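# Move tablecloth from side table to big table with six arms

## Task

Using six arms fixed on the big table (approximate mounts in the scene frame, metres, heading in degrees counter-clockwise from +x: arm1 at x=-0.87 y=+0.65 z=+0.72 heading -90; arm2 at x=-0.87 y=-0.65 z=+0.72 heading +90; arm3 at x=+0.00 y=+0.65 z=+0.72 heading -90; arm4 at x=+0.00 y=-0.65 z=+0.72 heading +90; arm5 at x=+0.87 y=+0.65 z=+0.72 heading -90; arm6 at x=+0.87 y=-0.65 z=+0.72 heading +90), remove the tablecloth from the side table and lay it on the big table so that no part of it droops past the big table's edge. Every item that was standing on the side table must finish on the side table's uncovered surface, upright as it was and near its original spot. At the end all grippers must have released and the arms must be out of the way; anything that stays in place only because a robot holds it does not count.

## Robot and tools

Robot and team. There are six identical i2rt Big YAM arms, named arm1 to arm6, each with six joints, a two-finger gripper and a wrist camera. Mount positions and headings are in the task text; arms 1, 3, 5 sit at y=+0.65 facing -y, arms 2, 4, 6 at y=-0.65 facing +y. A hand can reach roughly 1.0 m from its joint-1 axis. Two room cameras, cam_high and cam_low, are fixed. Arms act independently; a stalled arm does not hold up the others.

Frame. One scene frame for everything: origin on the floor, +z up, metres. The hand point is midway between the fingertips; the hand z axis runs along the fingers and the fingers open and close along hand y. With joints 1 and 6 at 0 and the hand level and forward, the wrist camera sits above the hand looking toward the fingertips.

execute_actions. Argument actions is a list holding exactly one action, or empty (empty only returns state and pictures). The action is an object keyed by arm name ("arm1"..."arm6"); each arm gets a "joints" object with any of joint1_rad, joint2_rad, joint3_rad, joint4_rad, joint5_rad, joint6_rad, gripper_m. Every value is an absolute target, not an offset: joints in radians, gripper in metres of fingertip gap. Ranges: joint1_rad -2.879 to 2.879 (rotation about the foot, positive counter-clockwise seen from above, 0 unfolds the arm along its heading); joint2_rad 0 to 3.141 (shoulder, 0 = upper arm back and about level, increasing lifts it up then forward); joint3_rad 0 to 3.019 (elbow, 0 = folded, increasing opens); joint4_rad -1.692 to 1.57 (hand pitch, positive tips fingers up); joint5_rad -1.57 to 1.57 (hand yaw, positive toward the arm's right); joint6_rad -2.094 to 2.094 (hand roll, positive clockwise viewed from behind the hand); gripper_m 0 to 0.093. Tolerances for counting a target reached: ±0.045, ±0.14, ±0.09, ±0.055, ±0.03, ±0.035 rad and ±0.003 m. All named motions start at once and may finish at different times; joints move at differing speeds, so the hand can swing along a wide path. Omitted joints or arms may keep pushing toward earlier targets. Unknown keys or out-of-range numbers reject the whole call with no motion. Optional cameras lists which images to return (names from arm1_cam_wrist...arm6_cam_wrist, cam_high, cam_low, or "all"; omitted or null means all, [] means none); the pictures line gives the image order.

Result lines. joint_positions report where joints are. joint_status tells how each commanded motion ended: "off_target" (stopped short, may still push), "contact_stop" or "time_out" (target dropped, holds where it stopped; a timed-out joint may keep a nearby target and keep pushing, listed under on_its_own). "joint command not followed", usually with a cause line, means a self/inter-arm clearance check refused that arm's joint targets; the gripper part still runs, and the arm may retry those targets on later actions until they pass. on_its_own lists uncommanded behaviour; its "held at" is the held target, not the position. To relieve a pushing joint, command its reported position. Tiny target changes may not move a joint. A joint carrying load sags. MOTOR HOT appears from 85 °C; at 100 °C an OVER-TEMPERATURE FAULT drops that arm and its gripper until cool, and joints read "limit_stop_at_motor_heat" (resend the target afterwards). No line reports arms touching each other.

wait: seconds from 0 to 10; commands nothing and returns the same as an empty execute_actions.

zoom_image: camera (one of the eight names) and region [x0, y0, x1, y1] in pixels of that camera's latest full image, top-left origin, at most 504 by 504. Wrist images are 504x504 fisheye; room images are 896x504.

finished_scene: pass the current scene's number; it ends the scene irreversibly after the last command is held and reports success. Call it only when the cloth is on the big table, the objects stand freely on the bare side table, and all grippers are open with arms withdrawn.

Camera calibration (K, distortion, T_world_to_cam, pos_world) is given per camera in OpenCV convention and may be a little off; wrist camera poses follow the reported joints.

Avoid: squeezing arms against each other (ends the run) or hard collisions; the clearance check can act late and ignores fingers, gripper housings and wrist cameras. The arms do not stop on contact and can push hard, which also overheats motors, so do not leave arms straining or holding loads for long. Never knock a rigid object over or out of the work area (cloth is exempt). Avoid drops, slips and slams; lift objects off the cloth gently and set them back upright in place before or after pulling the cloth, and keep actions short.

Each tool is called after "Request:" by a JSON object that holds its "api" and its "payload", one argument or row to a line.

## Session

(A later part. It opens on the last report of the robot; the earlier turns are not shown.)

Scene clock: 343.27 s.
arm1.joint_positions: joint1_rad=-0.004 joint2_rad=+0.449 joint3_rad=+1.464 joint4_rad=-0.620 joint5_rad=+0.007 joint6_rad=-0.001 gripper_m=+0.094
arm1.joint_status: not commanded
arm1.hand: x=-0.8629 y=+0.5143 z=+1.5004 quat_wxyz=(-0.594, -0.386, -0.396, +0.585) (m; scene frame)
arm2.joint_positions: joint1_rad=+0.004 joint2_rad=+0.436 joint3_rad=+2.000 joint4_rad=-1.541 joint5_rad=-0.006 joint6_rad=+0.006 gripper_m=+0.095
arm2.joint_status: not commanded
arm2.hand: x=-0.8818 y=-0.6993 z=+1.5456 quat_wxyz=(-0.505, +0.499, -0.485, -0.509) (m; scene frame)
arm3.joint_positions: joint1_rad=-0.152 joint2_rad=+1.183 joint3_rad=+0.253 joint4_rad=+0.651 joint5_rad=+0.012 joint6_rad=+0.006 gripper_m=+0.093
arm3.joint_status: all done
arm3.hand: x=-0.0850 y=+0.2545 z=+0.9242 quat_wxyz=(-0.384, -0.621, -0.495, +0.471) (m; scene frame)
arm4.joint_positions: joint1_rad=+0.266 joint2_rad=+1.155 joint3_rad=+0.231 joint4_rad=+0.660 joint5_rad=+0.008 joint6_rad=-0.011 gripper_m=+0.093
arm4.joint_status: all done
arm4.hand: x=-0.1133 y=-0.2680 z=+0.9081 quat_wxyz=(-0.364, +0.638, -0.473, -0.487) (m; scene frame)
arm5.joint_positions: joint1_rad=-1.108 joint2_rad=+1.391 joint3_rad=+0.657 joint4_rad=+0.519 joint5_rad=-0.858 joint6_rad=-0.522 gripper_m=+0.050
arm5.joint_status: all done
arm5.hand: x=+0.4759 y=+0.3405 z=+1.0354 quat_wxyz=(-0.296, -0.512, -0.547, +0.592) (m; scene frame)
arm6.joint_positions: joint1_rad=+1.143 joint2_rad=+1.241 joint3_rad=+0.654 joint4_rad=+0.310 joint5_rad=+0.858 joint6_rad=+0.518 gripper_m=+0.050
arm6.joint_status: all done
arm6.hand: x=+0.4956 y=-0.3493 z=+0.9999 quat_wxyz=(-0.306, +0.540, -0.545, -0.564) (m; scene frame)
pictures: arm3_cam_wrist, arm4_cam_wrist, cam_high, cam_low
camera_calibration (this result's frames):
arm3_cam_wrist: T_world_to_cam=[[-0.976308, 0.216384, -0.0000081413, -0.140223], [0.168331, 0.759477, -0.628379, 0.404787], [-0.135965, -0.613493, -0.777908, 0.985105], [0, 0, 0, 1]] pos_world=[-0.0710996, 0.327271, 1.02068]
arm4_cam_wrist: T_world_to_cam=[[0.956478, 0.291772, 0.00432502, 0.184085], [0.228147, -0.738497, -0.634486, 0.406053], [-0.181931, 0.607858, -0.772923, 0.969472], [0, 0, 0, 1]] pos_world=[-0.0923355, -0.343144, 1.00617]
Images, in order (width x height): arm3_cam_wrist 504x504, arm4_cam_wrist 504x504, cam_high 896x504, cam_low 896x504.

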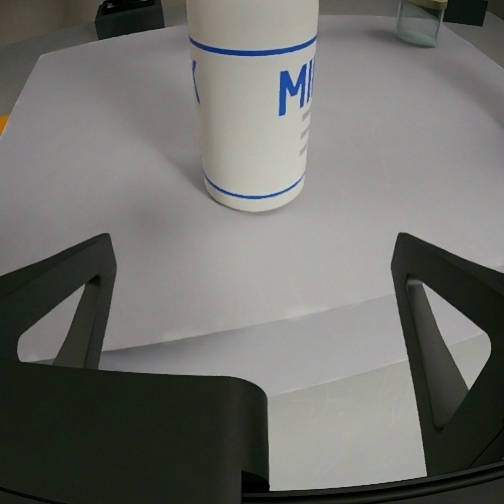

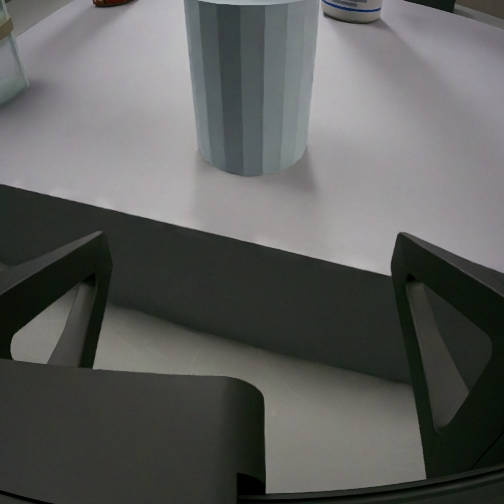

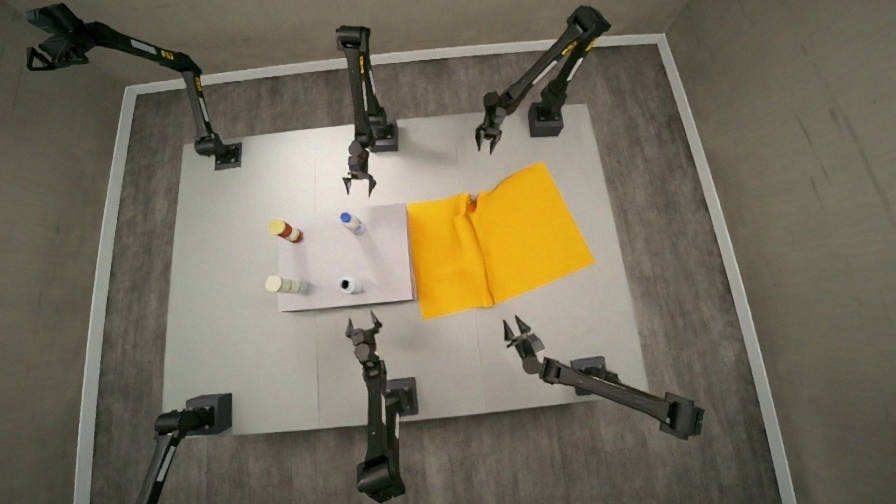

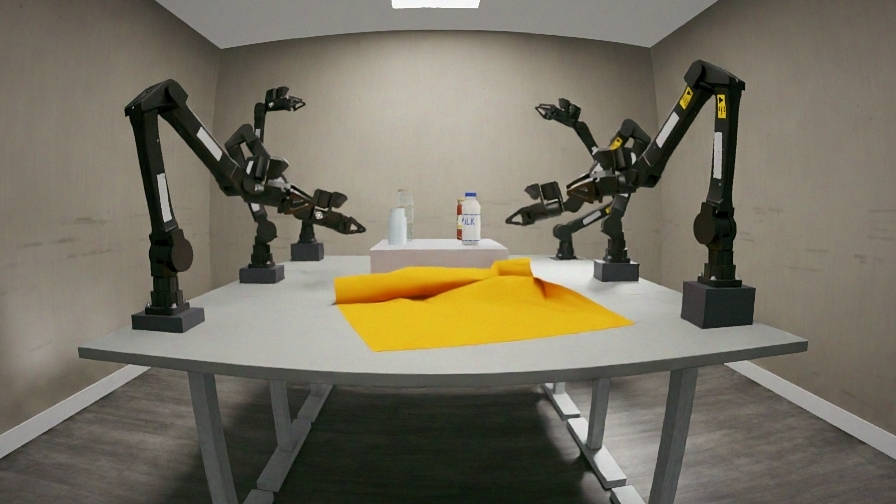

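Request:
{"api": "execute_actions", "payload": {
  "actions": [
    {"arm3":{"joints":{"joint2_rad":0.75}},"arm4":{"joints":{"joint2_rad":0.75}},"arm5":{"joints":{"joint2_rad":1.05}},"arm6":{"joints":{"joint2_rad":0.9}}}
  ],
  "cameras": ["cam_high"]
}}

Request:
{"api": "finished_scene", "payload": {
  "scene": 1
}}

Scene clock: 350.17 s.
arm1.joint_positions: joint1_rad=-0.004 joint2_rad=+0.449 joint3_rad=+1.464 joint4_rad=-0.620 joint5_rad=+0.007 joint6_rad=-0.001 gripper_m=+0.094
arm1.joint_status: not commanded
arm1.hand: x=-0.8629 y=+0.5143 z=+1.5004 quat_wxyz=(-0.594, -0.386, -0.396, +0.585) (m; scene frame)
arm2.joint_positions: joint1_rad=+0.004 joint2_rad=+0.436 joint3_rad=+2.000 joint4_rad=-1.541 joint5_rad=-0.006 joint6_rad=+0.006 gripper_m=+0.095
arm2.joint_status: not commanded
arm2.hand: x=-0.8818 y=-0.6993 z=+1.5456 quat_wxyz=(-0.505, +0.499, -0.485, -0.509) (m; scene frame)
arm3.joint_positions: joint1_rad=-0.152 joint2_rad=+0.753 joint3_rad=+0.253 joint4_rad=+0.651 joint5_rad=+0.012 joint6_rad=+0.006 gripper_m=+0.093
arm3.joint_status: all done
arm3.hand: x=-0.0786 y=+0.2924 z=+1.0837 quat_wxyz=(-0.483, -0.507, -0.401, +0.591) (m; scene frame)
arm4.joint_positions: joint1_rad=+0.266 joint2_rad=+0.748 joint3_rad=+0.231 joint4_rad=+0.660 joint5_rad=+0.008 joint6_rad=-0.011 gripper_m=+0.093
arm4.joint_status: all done
arm4.hand: x=-0.1026 y=-0.2988 z=+1.0566 quat_wxyz=(-0.453, +0.525, -0.392, -0.605) (m; scene frame)
arm5.joint_positions: joint1_rad=-1.108 joint2_rad=+1.044 joint3_rad=+0.655 joint4_rad=+0.520 joint5_rad=-0.858 joint6_rad=-0.522 gripper_m=+0.050
arm5.joint_status: all done
arm5.hand: x=+0.5294 y=+0.3662 z=+1.1867 quat_wxyz=(-0.239, -0.392, -0.543, +0.703) (m; scene frame)
arm6.joint_positions: joint1_rad=+1.143 joint2_rad=+0.886 joint3_rad=+0.653 joint4_rad=+0.310 joint5_rad=+0.857 joint6_rad=+0.518 gripper_m=+0.050
arm6.joint_status: all done
arm6.hand: x=+0.5565 y=-0.3774 z=+1.1452 quat_wxyz=(-0.249, +0.420, -0.545, -0.682) (m; scene frame)
pictures: cam_high
Images, in order (width x height): cam_high 896x504.

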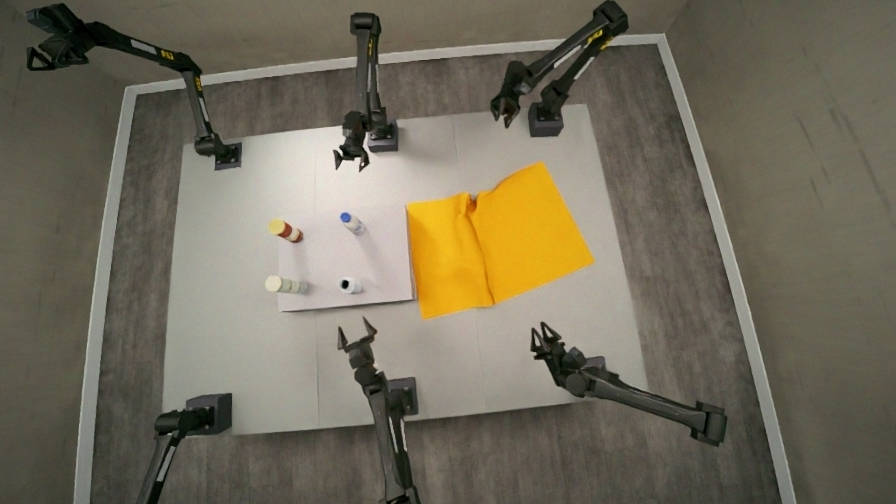

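The scene is finished: the task was done.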